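## Task

Pick up the small cardboard box from the desk and set it on the counter that sits behind the shelving. Do not disturb the stacked cartons; anything else in the way may be moved. Only if the stacks cut off every route to the counter, place the box on top of the coffee table instead. The coffee table must be standing upright at the end. The robot must not tip over or finish leaning. The box must stay put on its own, not be held there by the robot.

## Robot and tools

Robot: a Hello Robot Stretch 3 with one arm. It has a two-wheel base (0.33 m long, 0.34 m wide), a lift that slides up a mast, and a telescoping arm that reaches out to the robot's RIGHT side, ending in a wrist (yaw, pitch, roll) and a gripper. The base cannot move sideways; to shift the gripper forward or back you drive the base. Turning in place pivots about the point midway between the drive wheels, 0.05 m behind the front edge. With the arm retracted and wrist folded, a turn sweeps a 0.28 m radius; an unfolded level wrist reaches past that. Cameras: head_camera and nav_camera on the head (aimed by head_pan_rad, head_tilt_rad) and wrist_camera on the gripper. Occasionally a loose object gets a small shove from outside.

Frames: base frame has its origin on the floor between the drive wheels, x forward, y left, z up. hand_pose is reported in it, located where closed fingertips meet. Odometry frame is the base frame at scene start; base_odometry counts wheel turns (slip counts as motion), heading positive left, -3.142 to 3.142.

execute_actions takes "actions", a list run in order (empty list just returns the current state and images). Each action: {"robot": ..., "steps": n, "until": ...}. steps is 1 to 450 control steps at 30 per second (default 1); {"steps": n} alone waits. "robot" is either one command, a list of up to 8 commands executed sequentially (each starts when the previous one's motions all end "done"; off_target also passes for base and gripper_m), or {"stop": true} to brake everything and clear the queue. A command may contain:
- "base": exactly one of {"translate_m": d}, a straight drive offset in metres from wherever the base is when that command begins, forward positive, |d| at most 1; or {"rotate_rad": d}, an in-place turn offset in radians, counter-clockwise (left) positive, |d| at most 3.2.
- "joints": absolute targets by name; unnamed joints keep their targets. lift_m 0 to 1.1 (arm height on mast, m); arm_m 0 to 0.52 (extension, m); wrist_yaw_rad -1.345 to 4.42 (0 along the arm, positive toward the front, 3.0 folds over the base); wrist_pitch_rad -1.57 to 0.451 (0 level, negative tips fingers down); wrist_roll_rad -2.911 to 2.911 (0 fingers side by side); gripper_m -0.089 to 0.179 (larger is wider; true fingertip gap is about 0.007 less near closed, 0.025 less wide open, zero below 0.007); head_pan_rad -3.953 to 1.73 (0 ahead, positive left, -1.57 looks along the arm); head_tilt_rad -1.53 to 0.419 (negative down).
- "contact_limits": {"arm_m": effort percent 1 to 100}, the motor effort at which that arm move halts with contact_stop; lower is gentler, too low halts immediately. Stays until arm_m's next command.
- In a list, {"pause_s": s} waits up to 15 s.
Motions start together and keep running across later actions. A new command overrides at once: named joints retarget, an older queue's remainder is discarded. If any number is out of range or the call is malformed, nothing runs.

"until" ends an action early. {"robot": {"status": "ended"}} fires once nothing is moving and no queue runs; use it with steps 450 to wait for completion. Other fields compare values, e.g. {"lift_m": [">", 0.3], "base_status": ["!=", "moving"]}, using =, !=, <, <=, >, >= against printed values (three decimals; translate/rotate four). {"any": {"status": "ended"}} fires when any motion or the queue finishes.

Speed: full base speed (0.30 m/s, 1.9 rad/s) only with lift_m under 0.30, arm_m under 0.03 and wrist_yaw_rad over 2.54; otherwise 0.10 m/s and 0.63 rad/s.

Gripping: command gripper_m smaller than the object's width (smaller squeezes harder); to let go, open at least 0.02 beyond where the pads first touched. Neither the reading nor "done" proves a grasp; check cameras. Over-squeezing triggers a stall guard that weakens the grip; send a new value to re-squeeze.

Self-collision: fold or unfold the wrist only with lift_m between 0.32 and 0.95, wrist_pitch_rad -0.4, wrist_roll_rad near 0. Once folded, lift may go down to 0.25. If wrist_yaw_rad is below -0.4, keep wrist_pitch_rad at -0.5 or lower.

Tipping: pushing against something solid with the gripper higher than about 0.45 m can topple the robot before contact_stop; a raised contact limit lowers that safe height, and a repeat push after a contact_stop is riskier. Driving while gripping, hooking or pushing an immovable object, or snagging furniture (worst in reverse), can tip it. If that happens, reverse the last move in small steps, pull the gripper free when base_tilt shows a lean, and drop lift_m to about 0.2 if still tipped.

Result lines: base_status shows progress in brackets (moved so far of goal). joint_goals, joint_status, measured_speeds (units per second). refusals count, queue (idle, running, done, dropped, stopped), queue_left. Status words: moving, done (within tolerance; do not wait on exact equality), off_target (rested short, may still push), time_out, stopped, contact_stop (lift or arm pressed firmly and went slack until next command; a slack lift may sink or keep pressing), torque_fault (wrist servo shut off about 10 s after hard pushing; joint limp, goals refused; wait with steps). Lines starting "refused:" or "dropped:" name the goal and reason, counting from 0; "replaced:" just reports how a superseded motion ended. robot.on_its_own appears when the robot changed a goal itself, a joint is slack or off, a motor at rest shows unusual effort, or base_tilt deviates 3 degrees (7.5 while driving). motor_effort is percent per motor, positive toward higher values, bracket is peak; readings carry fixed bias and noise. base_tilt gives forward and right lean in degrees, with a fixed error up to about 4. lidar_m: 12 distances in 30-degree sectors, sector 1 straight ahead, going counter-clockwise (4 left, 7 behind, 10 right), plane 0.17 m high, range 0.15 to 12 m, "-" nothing seen; misses tabletops, clear objects, thin legs; mast and low lift hide some sectors. wrist_depth_mm and head_depth_mm are 7x7 median-depth grids (head image sideways).

zoom_image: {"camera": one of head_camera, nav_camera, wrist_camera, "region": [x0, y0, x1, y1]} in pixels of that camera's latest image, origin top-left, at most 504 by 504.

finished_scene: {"scene": current scene number}; irreversible, reports success and gives the next task. Wait until all motion has ended first, since a final stop brakes anything still moving. Avoid drops, slips, slams, hard hits and heavy pushes.

Each tool is called after ">>>" by a JSON object that holds its "name" and its "arguments", one argument or row to a line.

## Session

>>> {"name": "execute_actions", "arguments": {
  "actions": []
}}

Scene clock: 0.00 s.
robot.base_odometry: x=+0.000 y=+0.000 heading=+0.000 (m, m, rad; robot's odometry frame)
robot.turned_by_wheels: +0.000 (rad since the last result)
robot.turned_by_imu: +0.000 (rad since the last result)
robot.base_tilt: forward=-0.6 right=-0.3 (deg)
robot.lidar_m: 1.46 1.19 1.87 2.09 2.56 1.15 0.90 0.87 0.92 1.24 1.22 1.29
robot.head_depth_mm: 1585 1579 1587 1588 1588 1605 1610 / 1792 1796 1800 1816 1823 1825 1836 / 1952 2046 2041 2041 2036 2036 1685 / 1940 1982 1974 1951 1946 1926 1611 / 1839 1884 1861 1856 1845 1844 1616 / 1778 1772 1757 1761 1750 1747 1623 / 1685 1690 1690 1677 1657 1659 1620
robot.base_status: not_commanded
robot.joint_positions: lift_m=+0.367 arm_m=+0.002 wrist_yaw_rad=+3.061 wrist_pitch_rad=-0.458 wrist_roll_rad=+0.003 gripper_m=+0.037 head_pan_rad=+0.009 head_tilt_rad=-0.003
robot.joint_goals: lift_m=+0.367 arm_m=+0.002 wrist_yaw_rad=+3.061 wrist_pitch_rad=-0.458 wrist_roll_rad=+0.003 gripper_m=+0.037 head_pan_rad=+0.009 head_tilt_rad=-0.003
robot.joint_status: lift_m=not_commanded arm_m=not_commanded wrist_yaw_rad=not_commanded wrist_pitch_rad=not_commanded wrist_roll_rad=not_commanded gripper_m=not_commanded head_pan_rad=not_commanded head_tilt_rad=not_commanded
robot.measured_speeds: translate_m=+0.000 rotate_rad=+0.000 lift_m=+0.000 arm_m=+0.000 wrist_yaw_rad=+0.000 wrist_pitch_rad=+0.000 wrist_roll_rad=+0.000 head_pan_rad=+0.000 head_tilt_rad=+0.000
robot: refusals=0 queue=idle queue_left=0
robot.motor_effort: left_wheel=+0 right_wheel=+1 lift_m=+25 arm_m=-1 wrist_yaw_rad=+0 wrist_pitch_rad=+5 wrist_roll_rad=+0 gripper_m=+0 head_pan_rad=+0 head_tilt_rad=+0 (%)
robot.hand_pose: x=-0.0035 y=+0.0713 z=+0.3711 quat_wxyz=(+0.189, +0.695, +0.133, +0.681) (m; robot's base frame)
robot.wrist_depth_mm: - - - - - - - / - - - - - - - / - - - - - - - / 929 942 - 873 915 848 823 / 742 731 - 706 726 685 692 / 629 630 618 603 - 587 575 / 545 540 - 550 514 515 506
pictures: head_camera (sideways: a quarter turn clockwise sets it upright), nav_camera (sideways: a quarter turn counterclockwise sets it upright), wrist_camera
Images, in order (width x height): head_camera 896x504, nav_camera 672x504, wrist_camera 644x364.

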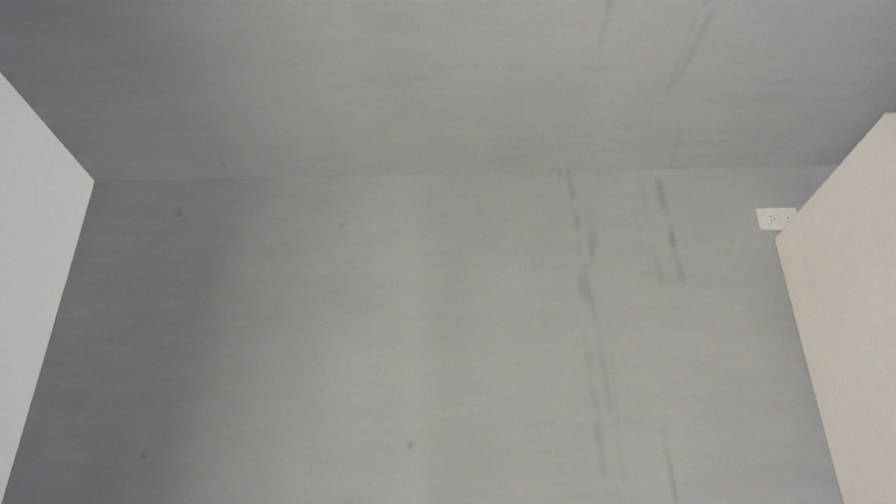

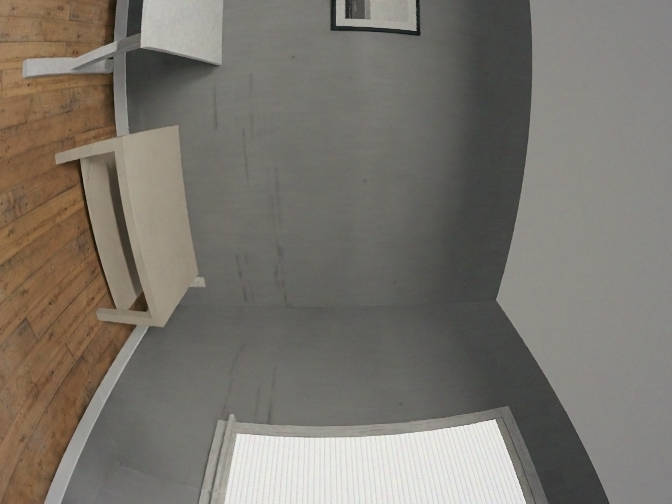

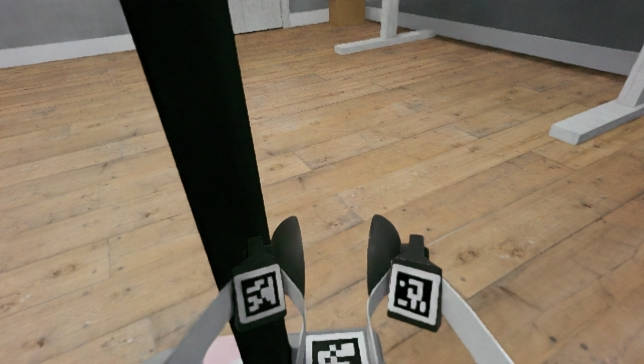

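>>> {"name": "execute_actions", "arguments": {
  "actions": [
    {"robot":{"joints":{"head_pan_rad":1.0,"head_tilt_rad":-0.55,"lift_m":0.27}},"steps":450,"until":{"robot":{"status":"ended"}}}
  ]
}}

>>> {"name": "execute_actions", "arguments": {
  "actions": [
    {"robot":{"joints":{"head_pan_rad":-3.7}},"steps":450,"until":{"robot":{"status":"ended"}}}
  ]
}}

>>> {"name": "execute_actions", "arguments": {
  "actions": [
    {"robot":{"joints":{"head_pan_rad":-2.4}},"steps":450,"until":{"robot":{"status":"ended"}}}
  ]
}}

Scene clock: 2.97 s.
robot.base_odometry: x=+0.000 y=+0.000 heading=+0.000 (m, m, rad; robot's odometry frame)
robot.turned_by_wheels: +0.000 (rad since the last result)
robot.turned_by_imu: +0.000 (rad since the last result)
robot.base_tilt: forward=-0.7 right=-0.3 (deg)
robot.lidar_m: 1.46 1.19 1.86 2.10 2.56 1.15 0.90 0.87 0.92 1.24 1.22 1.29
robot.head_depth_mm: 1474 1592 1693 1882 1975 1586 1326 / 1533 1681 1719 1354 1895 1584 1323 / 1610 1757 1719 1282 1902 1542 1325 / 1697 1853 1723 1346 1971 1570 1319 / 1786 1954 1724 2341 1966 1575 1317 / 1879 2081 1722 2471 1962 1578 1319 / 1988 2190 1721 2505 1963 1573 1321
robot.base_status: not_commanded
robot.joint_positions: lift_m=+0.271 arm_m=+0.002 wrist_yaw_rad=+3.061 wrist_pitch_rad=-0.459 wrist_roll_rad=+0.003 gripper_m=+0.037 head_pan_rad=+0.993 head_tilt_rad=-0.543
robot.joint_goals: lift_m=+0.270 arm_m=+0.002 wrist_yaw_rad=+3.061 wrist_pitch_rad=-0.459 wrist_roll_rad=+0.003 gripper_m=+0.037 head_pan_rad=+1.000 head_tilt_rad=-0.550
robot.joint_status: lift_m=done arm_m=not_commanded wrist_yaw_rad=not_commanded wrist_pitch_rad=not_commanded wrist_roll_rad=not_commanded gripper_m=not_commanded head_pan_rad=done head_tilt_rad=done
robot.measured_speeds: translate_m=+0.000 rotate_rad=+0.000 lift_m=+0.000 arm_m=+0.000 wrist_yaw_rad=+0.000 wrist_pitch_rad=+0.000 wrist_roll_rad=+0.000 head_pan_rad=+0.000 head_tilt_rad=+0.000
robot: refusals=0 queue=done queue_left=0
robot.motor_effort: left_wheel=+0(0) right_wheel=+1(1) lift_m=+13(25) arm_m=+0(0) wrist_yaw_rad=+0(0) wrist_pitch_rad=+5(5) wrist_roll_rad=+0(0) gripper_m=-1(1) head_pan_rad=+3(52) head_tilt_rad=-2(29) (%)
robot.hand_pose: x=-0.0036 y=+0.0712 z=+0.2741 quat_wxyz=(+0.189, +0.695, +0.133, +0.681) (m; robot's base frame)
robot.wrist_depth_mm: - - - - - - - / - - - - - - - / - 940 941 887 891 861 851 / 734 709 - 681 693 696 664 / 606 587 - 567 578 556 543 / 498 523 - - - 471 470 / 447 - - - 403 415 411
pictures: head_camera (sideways: a quarter turn clockwise sets it upright), nav_camera (sideways: a quarter turn counterclockwise sets it upright), wrist_camera
Images, in order (width x height): head_camera 896x504, nav_camera 672x504, wrist_camera 644x364.

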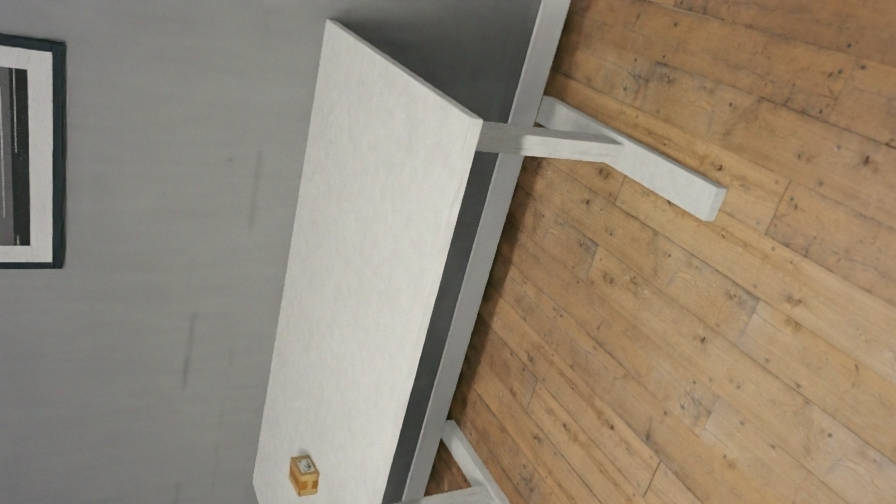

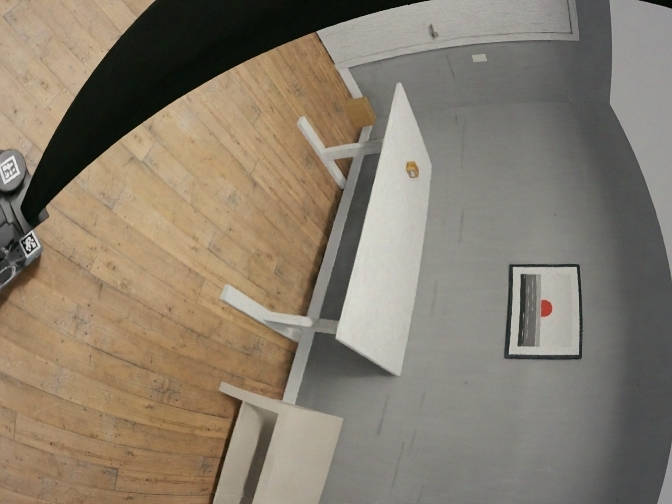

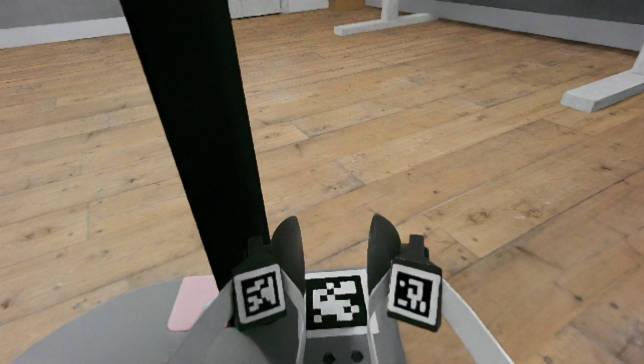

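Scene clock: 5.50 s.
robot.base_odometry: x=+0.000 y=+0.000 heading=+0.000 (m, m, rad; robot's odometry frame)
robot.turned_by_wheels: +0.000 (rad since the last result)
robot.turned_by_imu: +0.000 (rad since the last result)
robot.base_tilt: forward=-0.7 right=-0.3 (deg)
robot.lidar_m: 1.46 1.19 1.87 2.09 2.56 1.15 0.90 0.87 0.92 1.24 1.22 1.29
robot.head_depth_mm: 2195 2366 2563 2611 1975 1595 - / 2274 2452 2661 2574 1954 1579 1325 / 1959 2150 2362 2487 1966 1580 1315 / 2047 1764 1855 2077 1964 1577 1318 / 1296 1390 1538 1690 1850 1581 1319 / 1305 1240 1621 1602 1779 1532 1320 / 1335 1074 1686 1528 1343 1399 1319
robot.base_status: not_commanded
robot.joint_positions: lift_m=+0.271 arm_m=+0.002 wrist_yaw_rad=+3.061 wrist_pitch_rad=-0.459 wrist_roll_rad=+0.003 gripper_m=+0.037 head_pan_rad=-3.693 head_tilt_rad=-0.543
robot.joint_goals: lift_m=+0.270 arm_m=+0.002 wrist_yaw_rad=+3.061 wrist_pitch_rad=-0.459 wrist_roll_rad=+0.003 gripper_m=+0.037 head_pan_rad=-3.700 head_tilt_rad=-0.550
robot.joint_status: lift_m=done arm_m=not_commanded wrist_yaw_rad=not_commanded wrist_pitch_rad=not_commanded wrist_roll_rad=not_commanded gripper_m=not_commanded head_pan_rad=done head_tilt_rad=done
robot.measured_speeds: translate_m=+0.000 rotate_rad=+0.000 lift_m=+0.000 arm_m=+0.000 wrist_yaw_rad=+0.000 wrist_pitch_rad=+0.000 wrist_roll_rad=+0.000 head_pan_rad=+0.000 head_tilt_rad=+0.000
robot: refusals=0 queue=done queue_left=0
robot.motor_effort: left_wheel=+0(0) right_wheel=+1(1) lift_m=+13(13) arm_m=+0(1) wrist_yaw_rad=-1(0) wrist_pitch_rad=+5(5) wrist_roll_rad=+0(0) gripper_m=-1(0) head_pan_rad=-4(50) head_tilt_rad=-4(3) (%)
robot.hand_pose: x=-0.0036 y=+0.0712 z=+0.2741 quat_wxyz=(+0.189, +0.695, +0.133, +0.681) (m; robot's base frame)
robot.wrist_depth_mm: - - - - - - - / - - - - - - - / 993 954 900 904 879 856 857 / 748 733 - 707 693 678 673 / 606 591 - 572 593 563 546 / 504 511 - - - 470 461 / 445 - - - 403 418 406
pictures: head_camera (sideways: a quarter turn clockwise sets it upright), nav_camera (sideways: a quarter turn counterclockwise sets it upright), wrist_camera
Images, in order (width x height): head_camera 896x504, nav_camera 672x504, wrist_camera 644x364.

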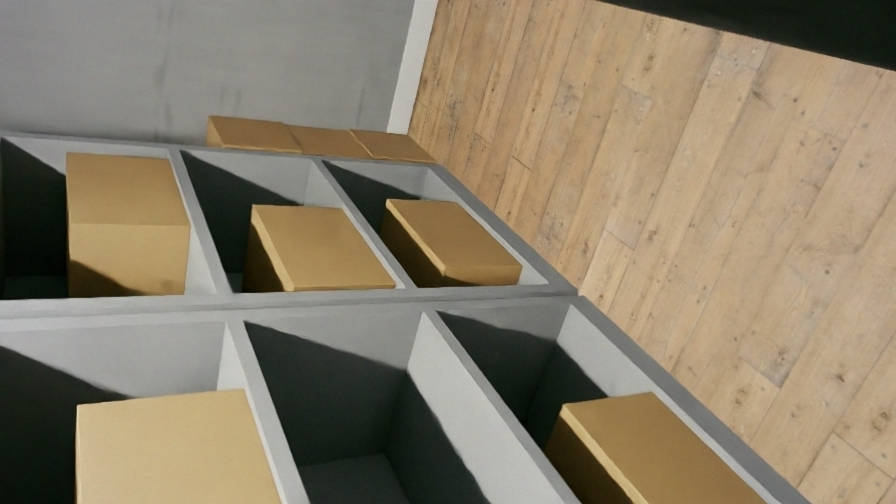

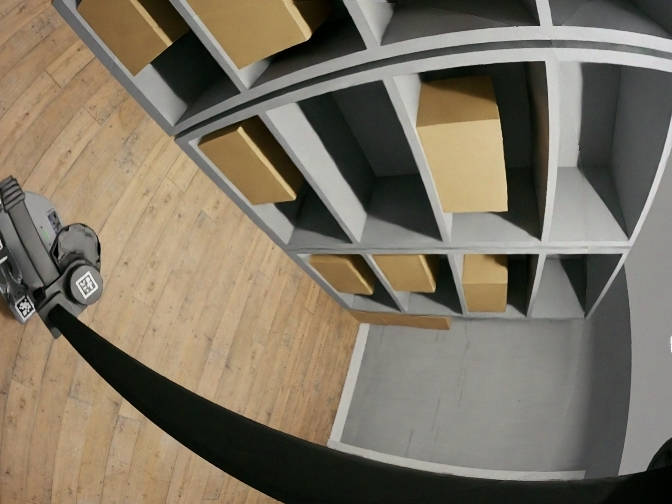

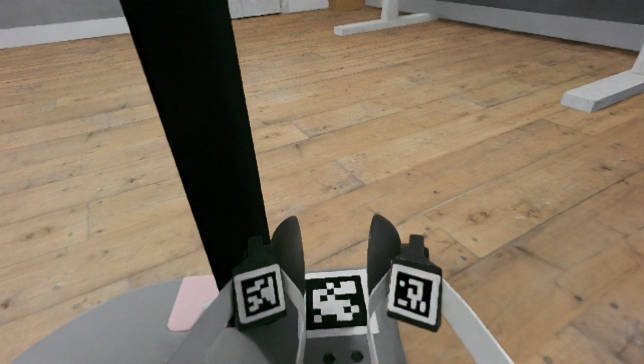

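Scene clock: 6.70 s.
robot.base_odometry: x=+0.000 y=+0.000 heading=+0.000 (m, m, rad; robot's odometry frame)
robot.turned_by_wheels: +0.000 (rad since the last result)
robot.turned_by_imu: +0.000 (rad since the last result)
robot.base_tilt: forward=-0.7 right=-0.3 (deg)
robot.lidar_m: 1.45 1.19 1.87 2.09 2.56 1.15 0.90 0.87 0.92 1.24 1.22 1.29
robot.head_depth_mm: 1060 1148 975 989 1006 1447 1273 / 1050 773 839 991 1038 1486 1292 / 1074 789 857 999 1069 1236 1301 / 1095 806 878 1039 1109 1262 1320 / 1116 827 901 1475 1240 1303 1320 / 1111 844 919 1347 1291 1409 1317 / 951 994 992 1106 1248 1540 1323
robot.base_status: not_commanded
robot.joint_positions: lift_m=+0.271 arm_m=+0.002 wrist_yaw_rad=+3.061 wrist_pitch_rad=-0.459 wrist_roll_rad=+0.003 gripper_m=+0.037 head_pan_rad=-2.407 head_tilt_rad=-0.543
robot.joint_goals: lift_m=+0.270 arm_m=+0.002 wrist_yaw_rad=+3.061 wrist_pitch_rad=-0.459 wrist_roll_rad=+0.003 gripper_m=+0.037 head_pan_rad=-2.400 head_tilt_rad=-0.550
robot.joint_status: lift_m=done arm_m=not_commanded wrist_yaw_rad=not_commanded wrist_pitch_rad=not_commanded wrist_roll_rad=not_commanded gripper_m=not_commanded head_pan_rad=done head_tilt_rad=done
robot.measured_speeds: translate_m=+0.000 rotate_rad=+0.000 lift_m=+0.000 arm_m=+0.000 wrist_yaw_rad=+0.000 wrist_pitch_rad=+0.000 wrist_roll_rad=+0.000 head_pan_rad=+0.000 head_tilt_rad=+0.000
robot: refusals=0 queue=done queue_left=0
robot.motor_effort: left_wheel=+0(0) right_wheel=+1(1) lift_m=+13(13) arm_m=+0(0) wrist_yaw_rad=+0(0) wrist_pitch_rad=+5(5) wrist_roll_rad=+0(0) gripper_m=-1(0) head_pan_rad=+4(50) head_tilt_rad=-3(3) (%)
robot.hand_pose: x=-0.0036 y=+0.0712 z=+0.2741 quat_wxyz=(+0.189, +0.695, +0.133, +0.681) (m; robot's base frame)
robot.wrist_depth_mm: - - - - - - - / - - - - - - - / 973 930 908 896 906 872 821 / 763 723 - 683 674 673 664 / 603 588 - 579 581 554 545 / 510 512 - - - 478 466 / 451 - - - 405 412 407
pictures: head_camera (sideways: a quarter turn clockwise sets it upright), nav_camera (sideways: a quarter turn counterclockwise sets it upright), wrist_camera
Images, in order (width x height): head_camera 896x504, nav_camera 672x504, wrist_camera 644x364.

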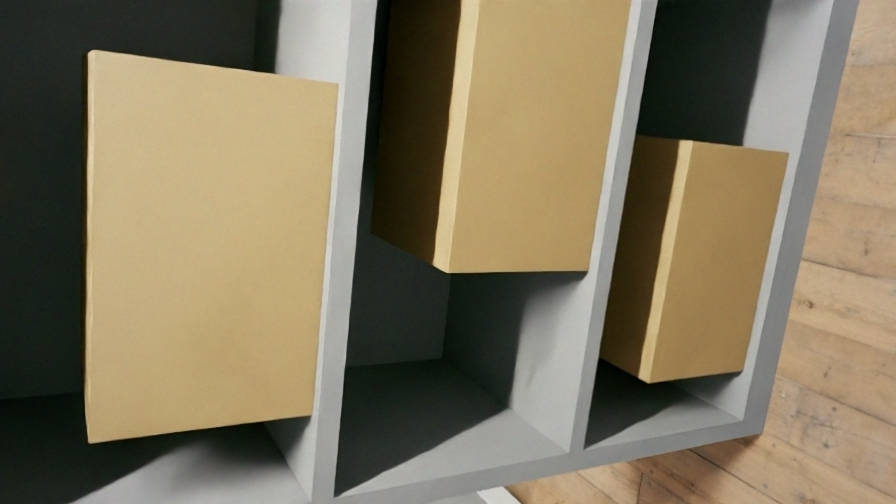

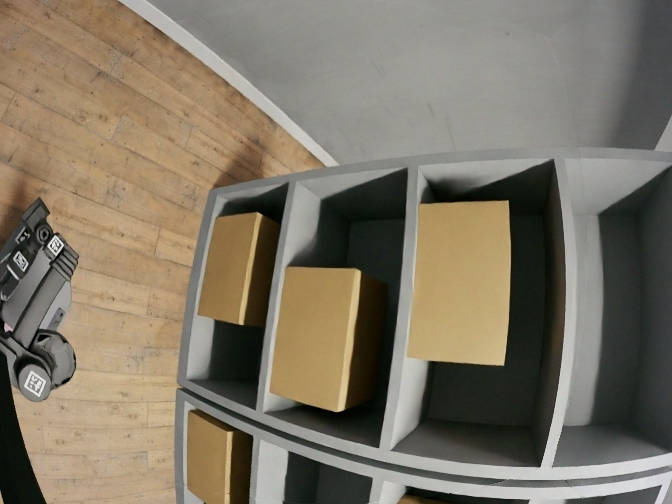

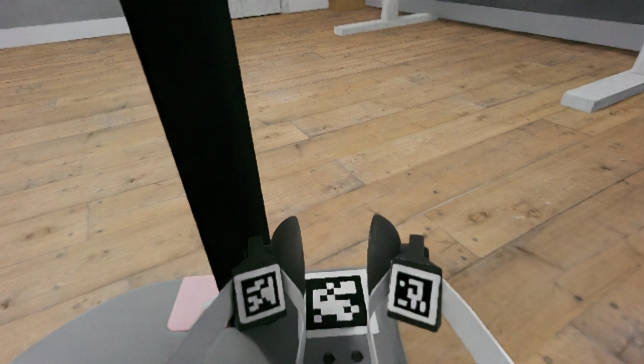

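>>> {"name": "execute_actions", "arguments": {
  "actions": [
    {"robot":[{"base":{"rotate_rad":1.64},"joints":{"head_pan_rad":-1.57,"head_tilt_rad":-0.7}},{"base":{"translate_m":0.7}},{"base":{"translate_m":0.55}},{"base":{"rotate_rad":0.43},"joints":{"lift_m":0.9,"wrist_pitch_rad":-0.4}},{"joints":{"wrist_yaw_rad":0,"gripper_m":0.15,"lift_m":0.94}}],"steps":450,"until":{"robot":{"status":"ended"}}},
    {"steps":300,"until":{"robot":{"status":"ended"}}}
  ]
}}

Scene clock: 28.67 s.
robot.base_odometry: x=-0.086 y=+1.247 heading=+2.070 (m, m, rad; robot's odometry frame)
robot.turned_by_wheels: +2.070 (rad since the last result)
robot.turned_by_imu: +2.076 (rad since the last result)
robot.base_tilt: forward=-0.7 right=-0.4 (deg)
robot.lidar_m: 1.38 1.47 1.38 1.33 1.41 2.00 2.38 1.13 1.11 1.28 0.96 1.41
robot.head_depth_mm: 1101 1229 1207 922 - - - / 1097 1228 1203 918 - - - / 1100 1224 1204 922 - - - / 1096 1221 1207 934 - - 1205 / 1095 1225 1202 916 763 1398 1219 / 1097 1221 1199 897 762 1412 1213 / 1092 1214 1196 918 760 1382 1219
robot.base_status: done (rotate_rad +0.4299 of +0.4300)
robot.joint_positions: lift_m=+0.939 arm_m=+0.002 wrist_yaw_rad=+0.002 wrist_pitch_rad=-0.418 wrist_roll_rad=+0.003 gripper_m=+0.150 head_pan_rad=-1.577 head_tilt_rad=-0.692
robot.joint_goals: lift_m=+0.940 arm_m=+0.002 wrist_yaw_rad=+0.000 wrist_pitch_rad=-0.400 wrist_roll_rad=+0.003 gripper_m=+0.150 head_pan_rad=-1.570 head_tilt_rad=-0.700
robot.joint_status: lift_m=done arm_m=not_commanded wrist_yaw_rad=done wrist_pitch_rad=done wrist_roll_rad=not_commanded gripper_m=done head_pan_rad=done head_tilt_rad=done
robot.measured_speeds: translate_m=+0.000 rotate_rad=+0.000 lift_m=+0.000 arm_m=+0.000 wrist_yaw_rad=+0.000 wrist_pitch_rad=+0.000 wrist_roll_rad=+0.000 head_pan_rad=+0.000 head_tilt_rad=+0.000
robot: refusals=0 queue=done queue_left=0
robot.motor_effort: left_wheel=-1(9) right_wheel=+3(14) lift_m=+33(33) arm_m=-1(0) wrist_yaw_rad=-1(1) wrist_pitch_rad=+6(7) wrist_roll_rad=+0(0) gripper_m=+1(83) head_pan_rad=+3(47) head_tilt_rad=-4(12) (%)
robot.hand_pose: x=-0.0210 y=-0.3717 z=+0.9523 quat_wxyz=(+0.691, +0.147, -0.692, -0.146) (m; robot's base frame)
robot.wrist_depth_mm: - 976 976 952 942 912 925 / - - - - - - 962 / - 922 888 875 849 853 806 / 743 708 645 649 648 632 622 / 557 579 560 536 521 519 506 / 463 - 452 445 435 432 431 / - - - - 399 392 980
pictures: head_camera (sideways: a quarter turn clockwise sets it upright), nav_camera (sideways: a quarter turn counterclockwise sets it upright), wrist_camera
Images, in order (width x height): head_camera 896x504, nav_camera 672x504, wrist_camera 644x364.

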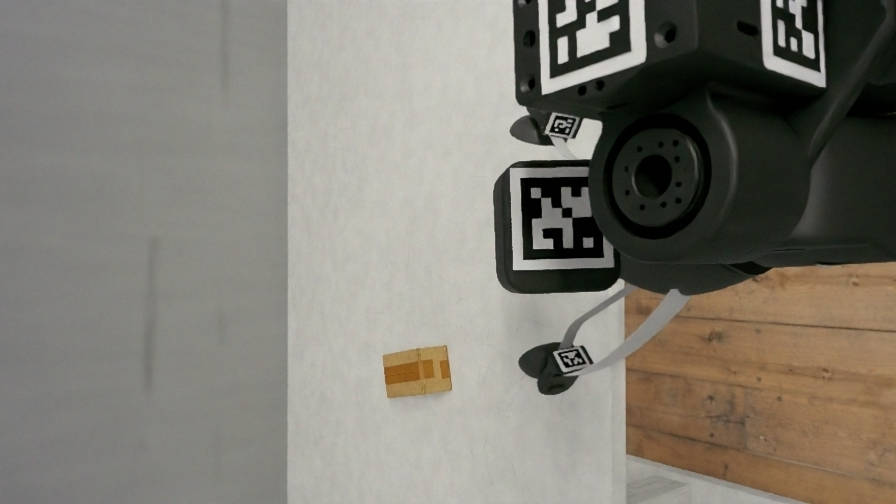

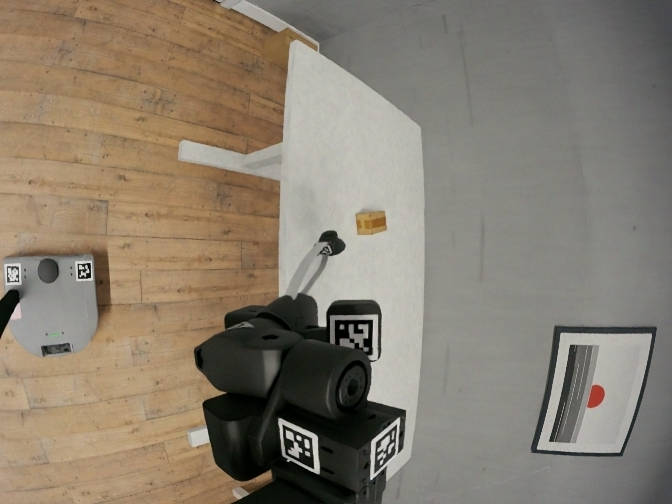

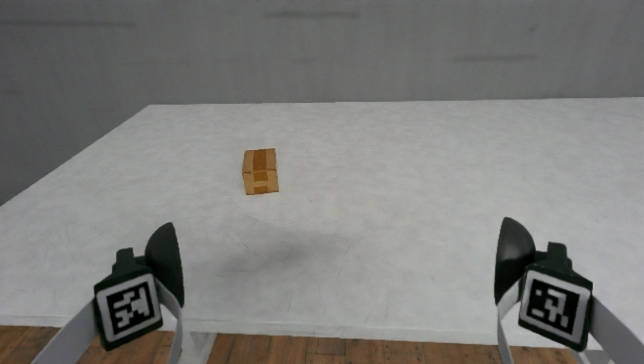

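>>> {"name": "execute_actions", "arguments": {
  "actions": [
    {"robot":{"base":{"translate_m":0.16},"joints":{"arm_m":0.27,"lift_m":0.79}},"steps":450,"until":{"robot":{"status":"ended"}}}
  ]
}}

Scene clock: 33.07 s.
robot.base_odometry: x=-0.163 y=+1.388 heading=+2.070 (m, m, rad; robot's odometry frame)
robot.turned_by_wheels: +0.000 (rad since the last result)
robot.turned_by_imu: +0.001 (rad since the last result)
robot.base_tilt: forward=-0.6 right=-0.2 (deg)
robot.lidar_m: 1.21 1.30 1.37 1.32 1.42 1.99 2.35 1.23 1.33 1.29 0.89 1.25
robot.head_depth_mm: 1104 1230 1207 922 786 - - / 1104 1238 1203 985 - 1386 1199 / 1106 1231 1205 1004 722 1415 1218 / 1104 1225 1205 932 731 1419 1221 / 1100 1222 1198 950 764 1407 1218 / 1101 1226 1198 916 762 1366 1218 / 1096 1222 1198 916 761 1410 1196
robot.base_status: done (translate_m +0.1600 of +0.1600)
robot.joint_positions: lift_m=+0.791 arm_m=+0.270 wrist_yaw_rad=+0.001 wrist_pitch_rad=-0.417 wrist_roll_rad=+0.003 gripper_m=+0.150 head_pan_rad=-1.577 head_tilt_rad=-0.692
robot.joint_goals: lift_m=+0.790 arm_m=+0.270 wrist_yaw_rad=+0.000 wrist_pitch_rad=-0.400 wrist_roll_rad=+0.003 gripper_m=+0.150 head_pan_rad=-1.570 head_tilt_rad=-0.700
robot.joint_status: lift_m=done arm_m=done wrist_yaw_rad=done wrist_pitch_rad=done wrist_roll_rad=not_commanded gripper_m=done head_pan_rad=done head_tilt_rad=done
robot.measured_speeds: translate_m=+0.000 rotate_rad=+0.000 lift_m=+0.000 arm_m=+0.000 wrist_yaw_rad=+0.000 wrist_pitch_rad=+0.000 wrist_roll_rad=+0.000 head_pan_rad=+0.000 head_tilt_rad=+0.000
robot: refusals=0 queue=done queue_left=0
robot.motor_effort: left_wheel=-1(3) right_wheel=+3(9) lift_m=+14(33) arm_m=+2(4) wrist_yaw_rad=-1(2) wrist_pitch_rad=+6(6) wrist_roll_rad=+0(0) gripper_m=+0(0) head_pan_rad=+4(3) head_tilt_rad=-4(3) (%)
robot.hand_pose: x=-0.0213 y=-0.6392 z=+0.8033 quat_wxyz=(+0.691, +0.147, -0.692, -0.147) (m; robot's base frame)
robot.wrist_depth_mm: 746 725 727 713 711 688 673 / 822 778 762 726 697 675 645 / 894 520 503 494 479 474 456 / 398 393 378 343 347 359 350 / 315 325 306 302 297 296 288 / 263 - 253 250 247 243 243 / 230 215 221 216 213 211 204
pictures: head_camera (sideways: a quarter turn clockwise sets it upright), nav_camera (sideways: a quarter turn counterclockwise sets it upright), wrist_camera
Images, in order (width x height): head_camera 896x504, nav_camera 672x504, wrist_camera 644x364.

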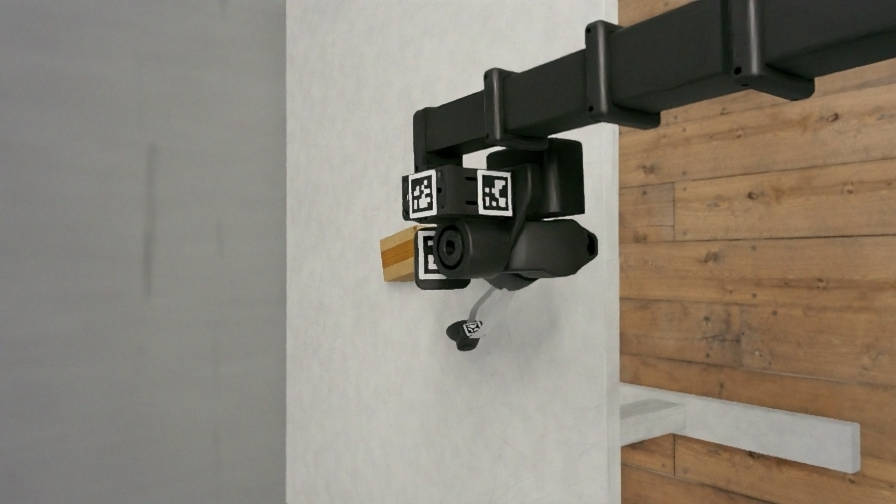

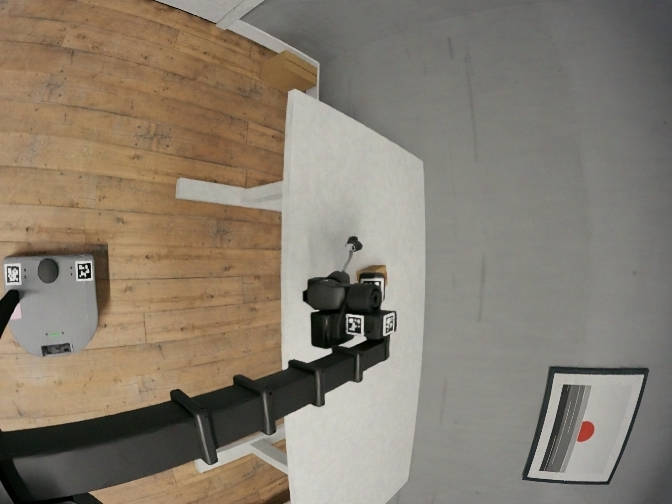

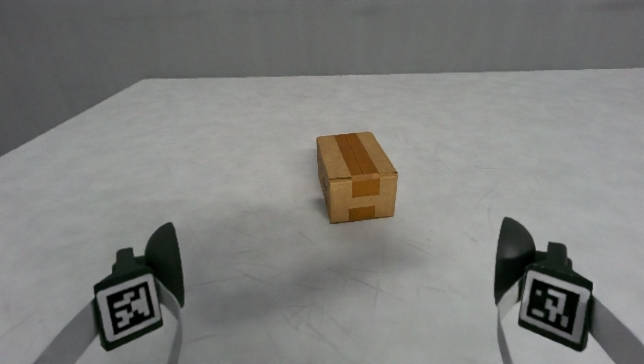

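>>> {"name": "execute_actions", "arguments": {
  "actions": [
    {"robot":{"base":{"translate_m":-0.015},"joints":{"arm_m":0.42,"lift_m":0.755}},"steps":450,"until":{"robot":{"status":"ended"}}}
  ]
}}

Scene clock: 36.83 s.
robot.base_odometry: x=-0.156 y=+1.374 heading=+2.070 (m, m, rad; robot's odometry frame)
robot.turned_by_wheels: +0.000 (rad since the last result)
robot.turned_by_imu: +0.000 (rad since the last result)
robot.base_tilt: forward=-0.7 right=-0.3 (deg)
robot.lidar_m: 1.23 1.31 1.38 1.32 1.41 1.99 2.52 1.22 1.32 1.29 0.90 1.27
robot.head_depth_mm: 1107 1233 1206 918 763 1481 - / 1100 1234 1200 955 - 1396 1207 / 1105 1228 1256 - 763 1417 1222 / 1096 1228 1258 836 764 1413 1223 / 1101 1226 1201 918 762 1409 1216 / 1100 1226 1199 918 762 1370 1220 / 1096 1221 1197 917 761 1376 1194
robot.base_status: done (translate_m -0.0150 of -0.0150)
robot.joint_positions: lift_m=+0.756 arm_m=+0.420 wrist_yaw_rad=+0.001 wrist_pitch_rad=-0.417 wrist_roll_rad=+0.003 gripper_m=+0.150 head_pan_rad=-1.577 head_tilt_rad=-0.692
robot.joint_goals: lift_m=+0.755 arm_m=+0.420 wrist_yaw_rad=+0.000 wrist_pitch_rad=-0.400 wrist_roll_rad=+0.003 gripper_m=+0.150 head_pan_rad=-1.570 head_tilt_rad=-0.700
robot.joint_status: lift_m=done arm_m=done wrist_yaw_rad=done wrist_pitch_rad=done wrist_roll_rad=not_commanded gripper_m=done head_pan_rad=done head_tilt_rad=done
robot.measured_speeds: translate_m=+0.000 rotate_rad=+0.000 lift_m=+0.000 arm_m=+0.000 wrist_yaw_rad=+0.000 wrist_pitch_rad=+0.000 wrist_roll_rad=+0.000 head_pan_rad=+0.000 head_tilt_rad=+0.000
robot: refusals=0 queue=done queue_left=0
robot.motor_effort: left_wheel=-1(5) right_wheel=+4(5) lift_m=+13(12) arm_m=+2(3) wrist_yaw_rad=-1(1) wrist_pitch_rad=+6(6) wrist_roll_rad=+0(0) gripper_m=+0(0) head_pan_rad=+4(3) head_tilt_rad=-3(2) (%)
robot.hand_pose: x=-0.0213 y=-0.7892 z=+0.7683 quat_wxyz=(+0.691, +0.147, -0.692, -0.147) (m; robot's base frame)
robot.wrist_depth_mm: 607 605 586 568 566 560 544 / 656 630 621 607 568 551 534 / 439 432 422 399 396 382 372 / 326 317 310 302 300 296 288 / 258 263 250 172 233 245 236 / 214 - 209 143 151 203 198 / 189 177 179 152 166 174 168
pictures: head_camera (sideways: a quarter turn clockwise sets it upright), nav_camera (sideways: a quarter turn counterclockwise sets it upright), wrist_camera
Images, in order (width x height): head_camera 896x504, nav_camera 672x504, wrist_camera 644x364.

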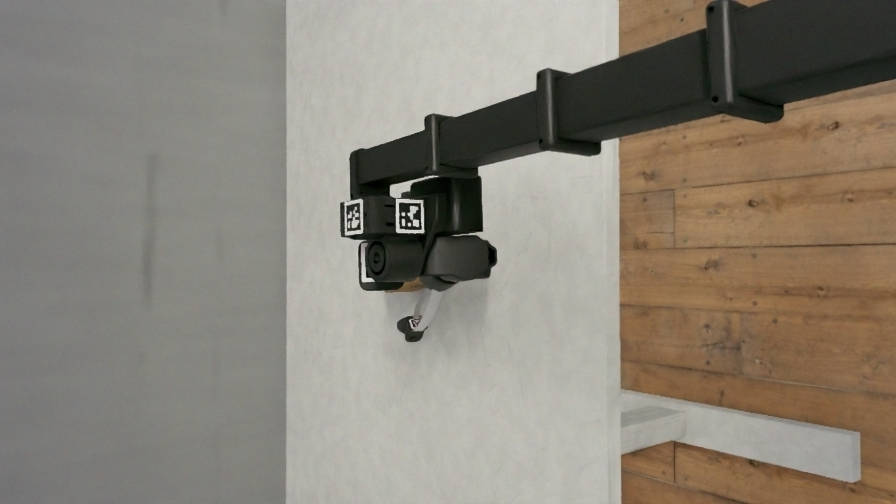

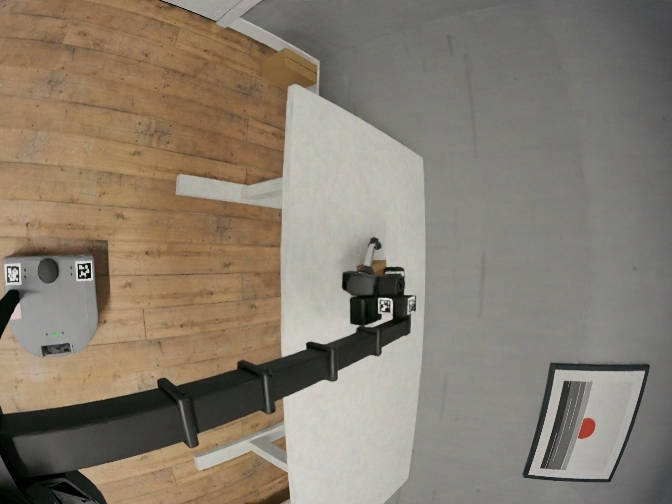

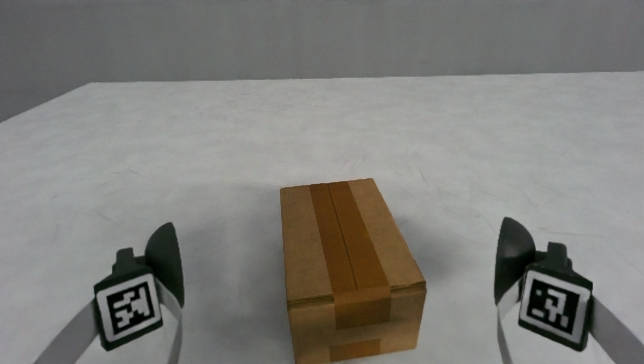

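Tips are still about level with the box top; lower and further.

>>> {"name": "execute_actions", "arguments": {
  "actions": [
    {"robot":[{"joints":{"arm_m":0.455,"lift_m":0.728}},{"joints":{"gripper_m":0.0}},{"joints":{"lift_m":0.78}}],"steps":450,"until":{"robot":{"status":"ended"}}}
  ]
}}

Scene clock: 42.73 s.
robot.base_odometry: x=-0.156 y=+1.374 heading=+2.070 (m, m, rad; robot's odometry frame)
robot.turned_by_wheels: +0.000 (rad since the last result)
robot.turned_by_imu: +0.001 (rad since the last result)
robot.base_tilt: forward=-0.6 right=-0.2 (deg)
robot.lidar_m: 1.23 1.32 1.38 1.32 1.41 1.99 2.52 1.22 1.32 1.29 0.90 1.26
robot.head_depth_mm: 1108 1235 1210 919 766 - - / 1104 1229 1204 955 - 1406 1207 / 1102 1232 1313 872 763 1413 1215 / 1102 1224 1317 860 763 1417 1220 / 1100 1223 1203 918 761 1412 1217 / 1096 1222 1199 917 760 1387 1214 / 1098 1219 1201 918 762 1377 1197
robot.base_status: done (translate_m -0.0150 of -0.0150)
robot.joint_positions: lift_m=+0.779 arm_m=+0.455 wrist_yaw_rad=+0.001 wrist_pitch_rad=-0.421 wrist_roll_rad=+0.003 gripper_m=+0.005 head_pan_rad=-1.577 head_tilt_rad=-0.692
robot.joint_goals: lift_m=+0.780 arm_m=+0.455 wrist_yaw_rad=+0.000 wrist_pitch_rad=-0.400 wrist_roll_rad=+0.003 gripper_m=+0.007 head_pan_rad=-1.570 head_tilt_rad=-0.700
robot.joint_status: lift_m=done arm_m=done wrist_yaw_rad=done wrist_pitch_rad=done wrist_roll_rad=not_commanded gripper_m=done head_pan_rad=done head_tilt_rad=done
robot.measured_speeds: translate_m=+0.000 rotate_rad=+0.000 lift_m=+0.000 arm_m=+0.000 wrist_yaw_rad=+0.000 wrist_pitch_rad=+0.000 wrist_roll_rad=+0.000 head_pan_rad=+0.000 head_tilt_rad=+0.000
robot: refusals=0 queue=done queue_left=0
robot.on_its_own: gripper_m is held at +0.007, not at your +0.000, by its stall guard, which is still easing
robot.motor_effort: left_wheel=-1(1) right_wheel=+4(4) lift_m=+34(36) arm_m=+2(2) wrist_yaw_rad=-1(1) wrist_pitch_rad=+8(8) wrist_roll_rad=+0(0) gripper_m=-3(100) head_pan_rad=+3(3) head_tilt_rad=-3(3) (%)
robot.hand_pose: x=-0.0213 y=-0.8237 z=+0.7914 quat_wxyz=(+0.691, +0.148, -0.692, -0.148) (m; robot's base frame)
robot.wrist_depth_mm: 564 549 540 549 513 533 512 / 615 594 588 585 570 554 555 / 500 486 473 462 452 441 421 / 365 362 357 167 341 337 330 / 297 293 286 132 258 274 271 / 246 243 111 110 109 236 224 / 210 207 147 100 103 192 196
pictures: head_camera (sideways: a quarter turn clockwise sets it upright), nav_camera (sideways: a quarter turn counterclockwise sets it upright), wrist_camera
Images, in order (width x height): head_camera 896x504, nav_camera 672x504, wrist_camera 644x364.

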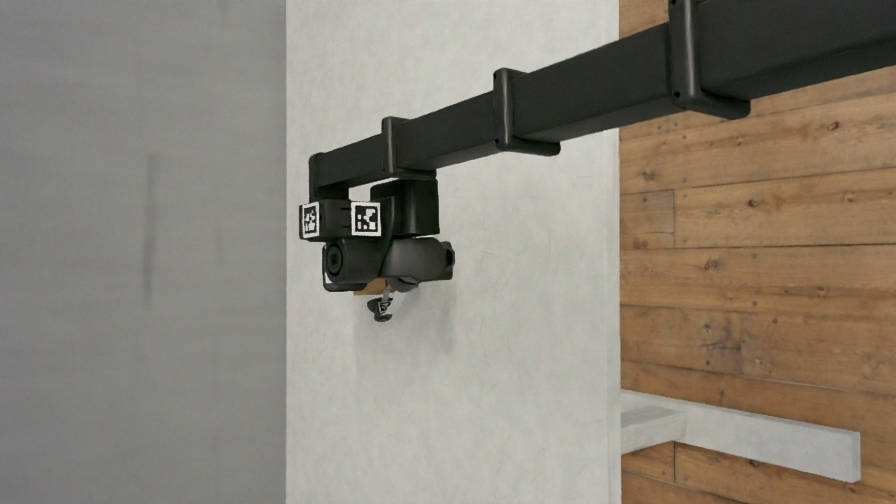

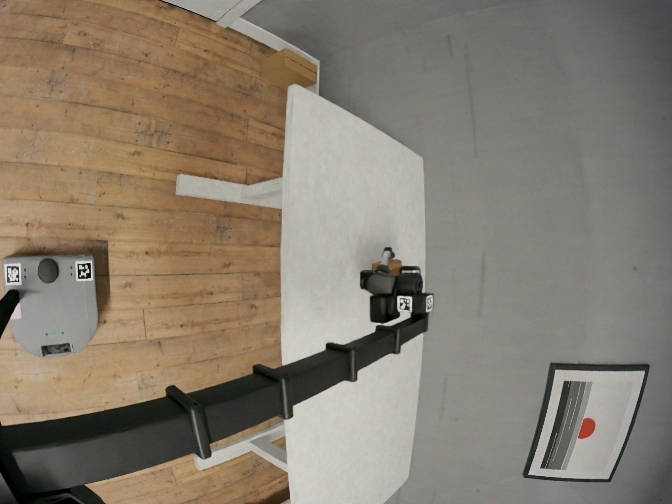

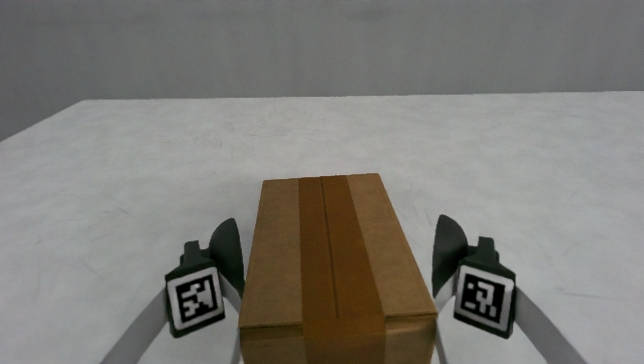

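>>> {"name": "execute_actions", "arguments": {
  "actions": [
    {"robot":[{"joints":{"arm_m":0,"gripper_m":0.02}},{"joints":{"wrist_yaw_rad":2.7,"lift_m":0.29,"head_pan_rad":0,"head_tilt_rad":-0.8},"base":{"rotate_rad":2.745}},{"base":{"translate_m":1}},{"base":{"translate_m":1}},{"base":{"translate_m":0.22}},{"base":{"rotate_rad":-1.175}}],"steps":450,"until":{"robot":{"status":"ended"}}},
    {"steps":450,"until":{"robot":{"status":"ended"}}}
  ]
}}

Scene clock: 68.80 s.
robot.base_odometry: x=+0.071 y=-0.834 heading=-2.643 (m, m, rad; robot's odometry frame)
robot.turned_by_wheels: +1.570 (rad since the last result)
robot.turned_by_imu: +1.593 (rad since the last result)
robot.base_tilt: forward=-0.7 right=-0.3 (deg)
robot.lidar_m: 0.99 0.57 0.43 0.42 0.45 0.64 1.45 1.64 2.90 2.10 0.79 0.60
robot.head_depth_mm: 636 629 635 756 954 1197 1177 / 2352 938 929 922 973 1233 1175 / 2421 2711 2314 1863 1492 1311 1178 / 2442 2705 2281 1850 1548 1339 1170 / 2432 2709 2291 1854 1552 1332 1170 / 2031 2037 2043 1798 1549 1332 1167 / 1349 1358 1364 1361 1367 1286 1172
robot.base_status: done (rotate_rad -1.1749 of -1.1750)
robot.joint_positions: lift_m=+0.290 arm_m=+0.002 wrist_yaw_rad=+2.698 wrist_pitch_rad=-0.422 wrist_roll_rad=+0.003 gripper_m=+0.036 head_pan_rad=-0.007 head_tilt_rad=-0.791
robot.joint_goals: lift_m=+0.290 arm_m=+0.000 wrist_yaw_rad=+2.700 wrist_pitch_rad=-0.400 wrist_roll_rad=+0.003 gripper_m=+0.035 head_pan_rad=+0.000 head_tilt_rad=-0.800
robot.joint_status: lift_m=done arm_m=done wrist_yaw_rad=done wrist_pitch_rad=done wrist_roll_rad=not_commanded gripper_m=done head_pan_rad=done head_tilt_rad=done
robot.measured_speeds: translate_m=+0.000 rotate_rad=+0.000 lift_m=+0.000 arm_m=+0.000 wrist_yaw_rad=+0.000 wrist_pitch_rad=+0.000 wrist_roll_rad=+0.000 head_pan_rad=+0.000 head_tilt_rad=+0.000
robot: refusals=0 queue=done queue_left=0
robot.on_its_own: gripper_m is held at +0.035, not at your +0.020, by its stall guard, which is not easing now
robot.motor_effort: left_wheel=+2(9) right_wheel=-2(12) lift_m=+14(32) arm_m=-3(2) wrist_yaw_rad=+1(2) wrist_pitch_rad=+8(8) wrist_roll_rad=+0(0) gripper_m=-20(29) head_pan_rad=+3(53) head_tilt_rad=-4(15) (%)
robot.hand_pose: x=+0.0748 y=+0.0549 z=+0.3023 quat_wxyz=(+0.297, +0.708, -0.008, +0.641) (m; robot's base frame)
robot.wrist_depth_mm: 361 391 419 459 519 571 625 / 383 421 454 499 556 625 708 / 413 445 482 551 610 689 790 / 447 483 525 168 673 713 742 / - 518 537 133 594 612 597 / - 537 111 110 109 540 511 / - - 99 100 102 442 446
pictures: head_camera (sideways: a quarter turn clockwise sets it upright), nav_camera (sideways: a quarter turn counterclockwise sets it upright), wrist_camera
Images, in order (width x height): head_camera 896x504, nav_camera 672x504, wrist_camera 644x364.

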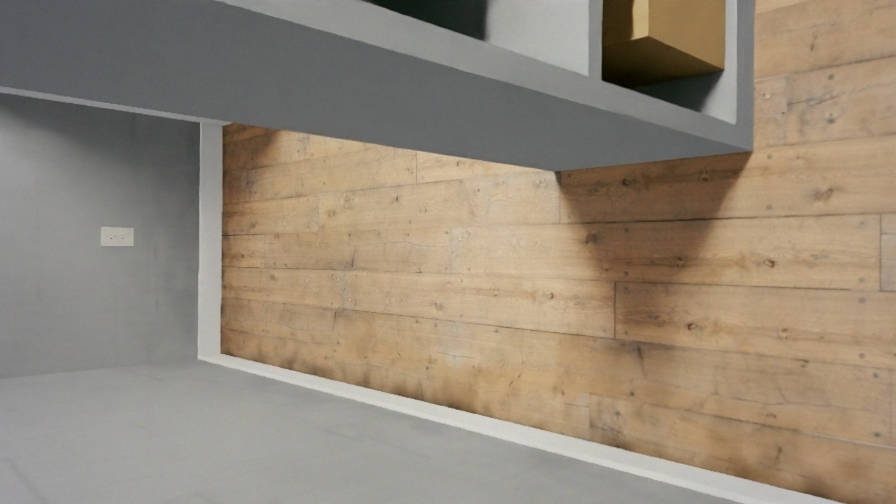

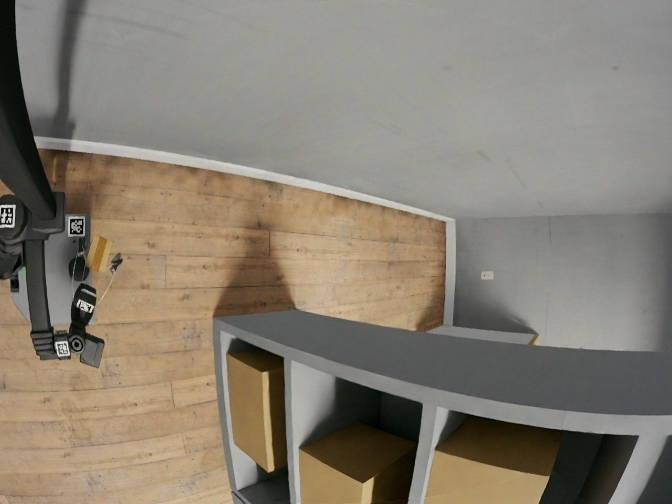

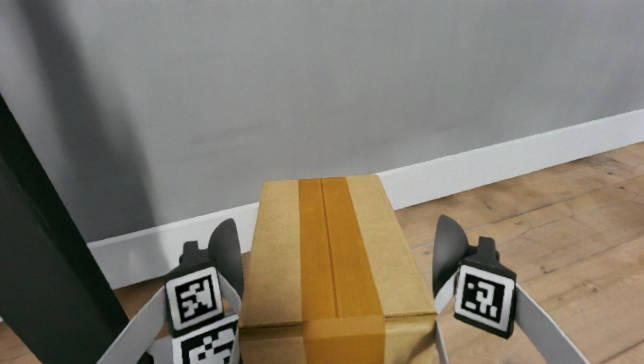

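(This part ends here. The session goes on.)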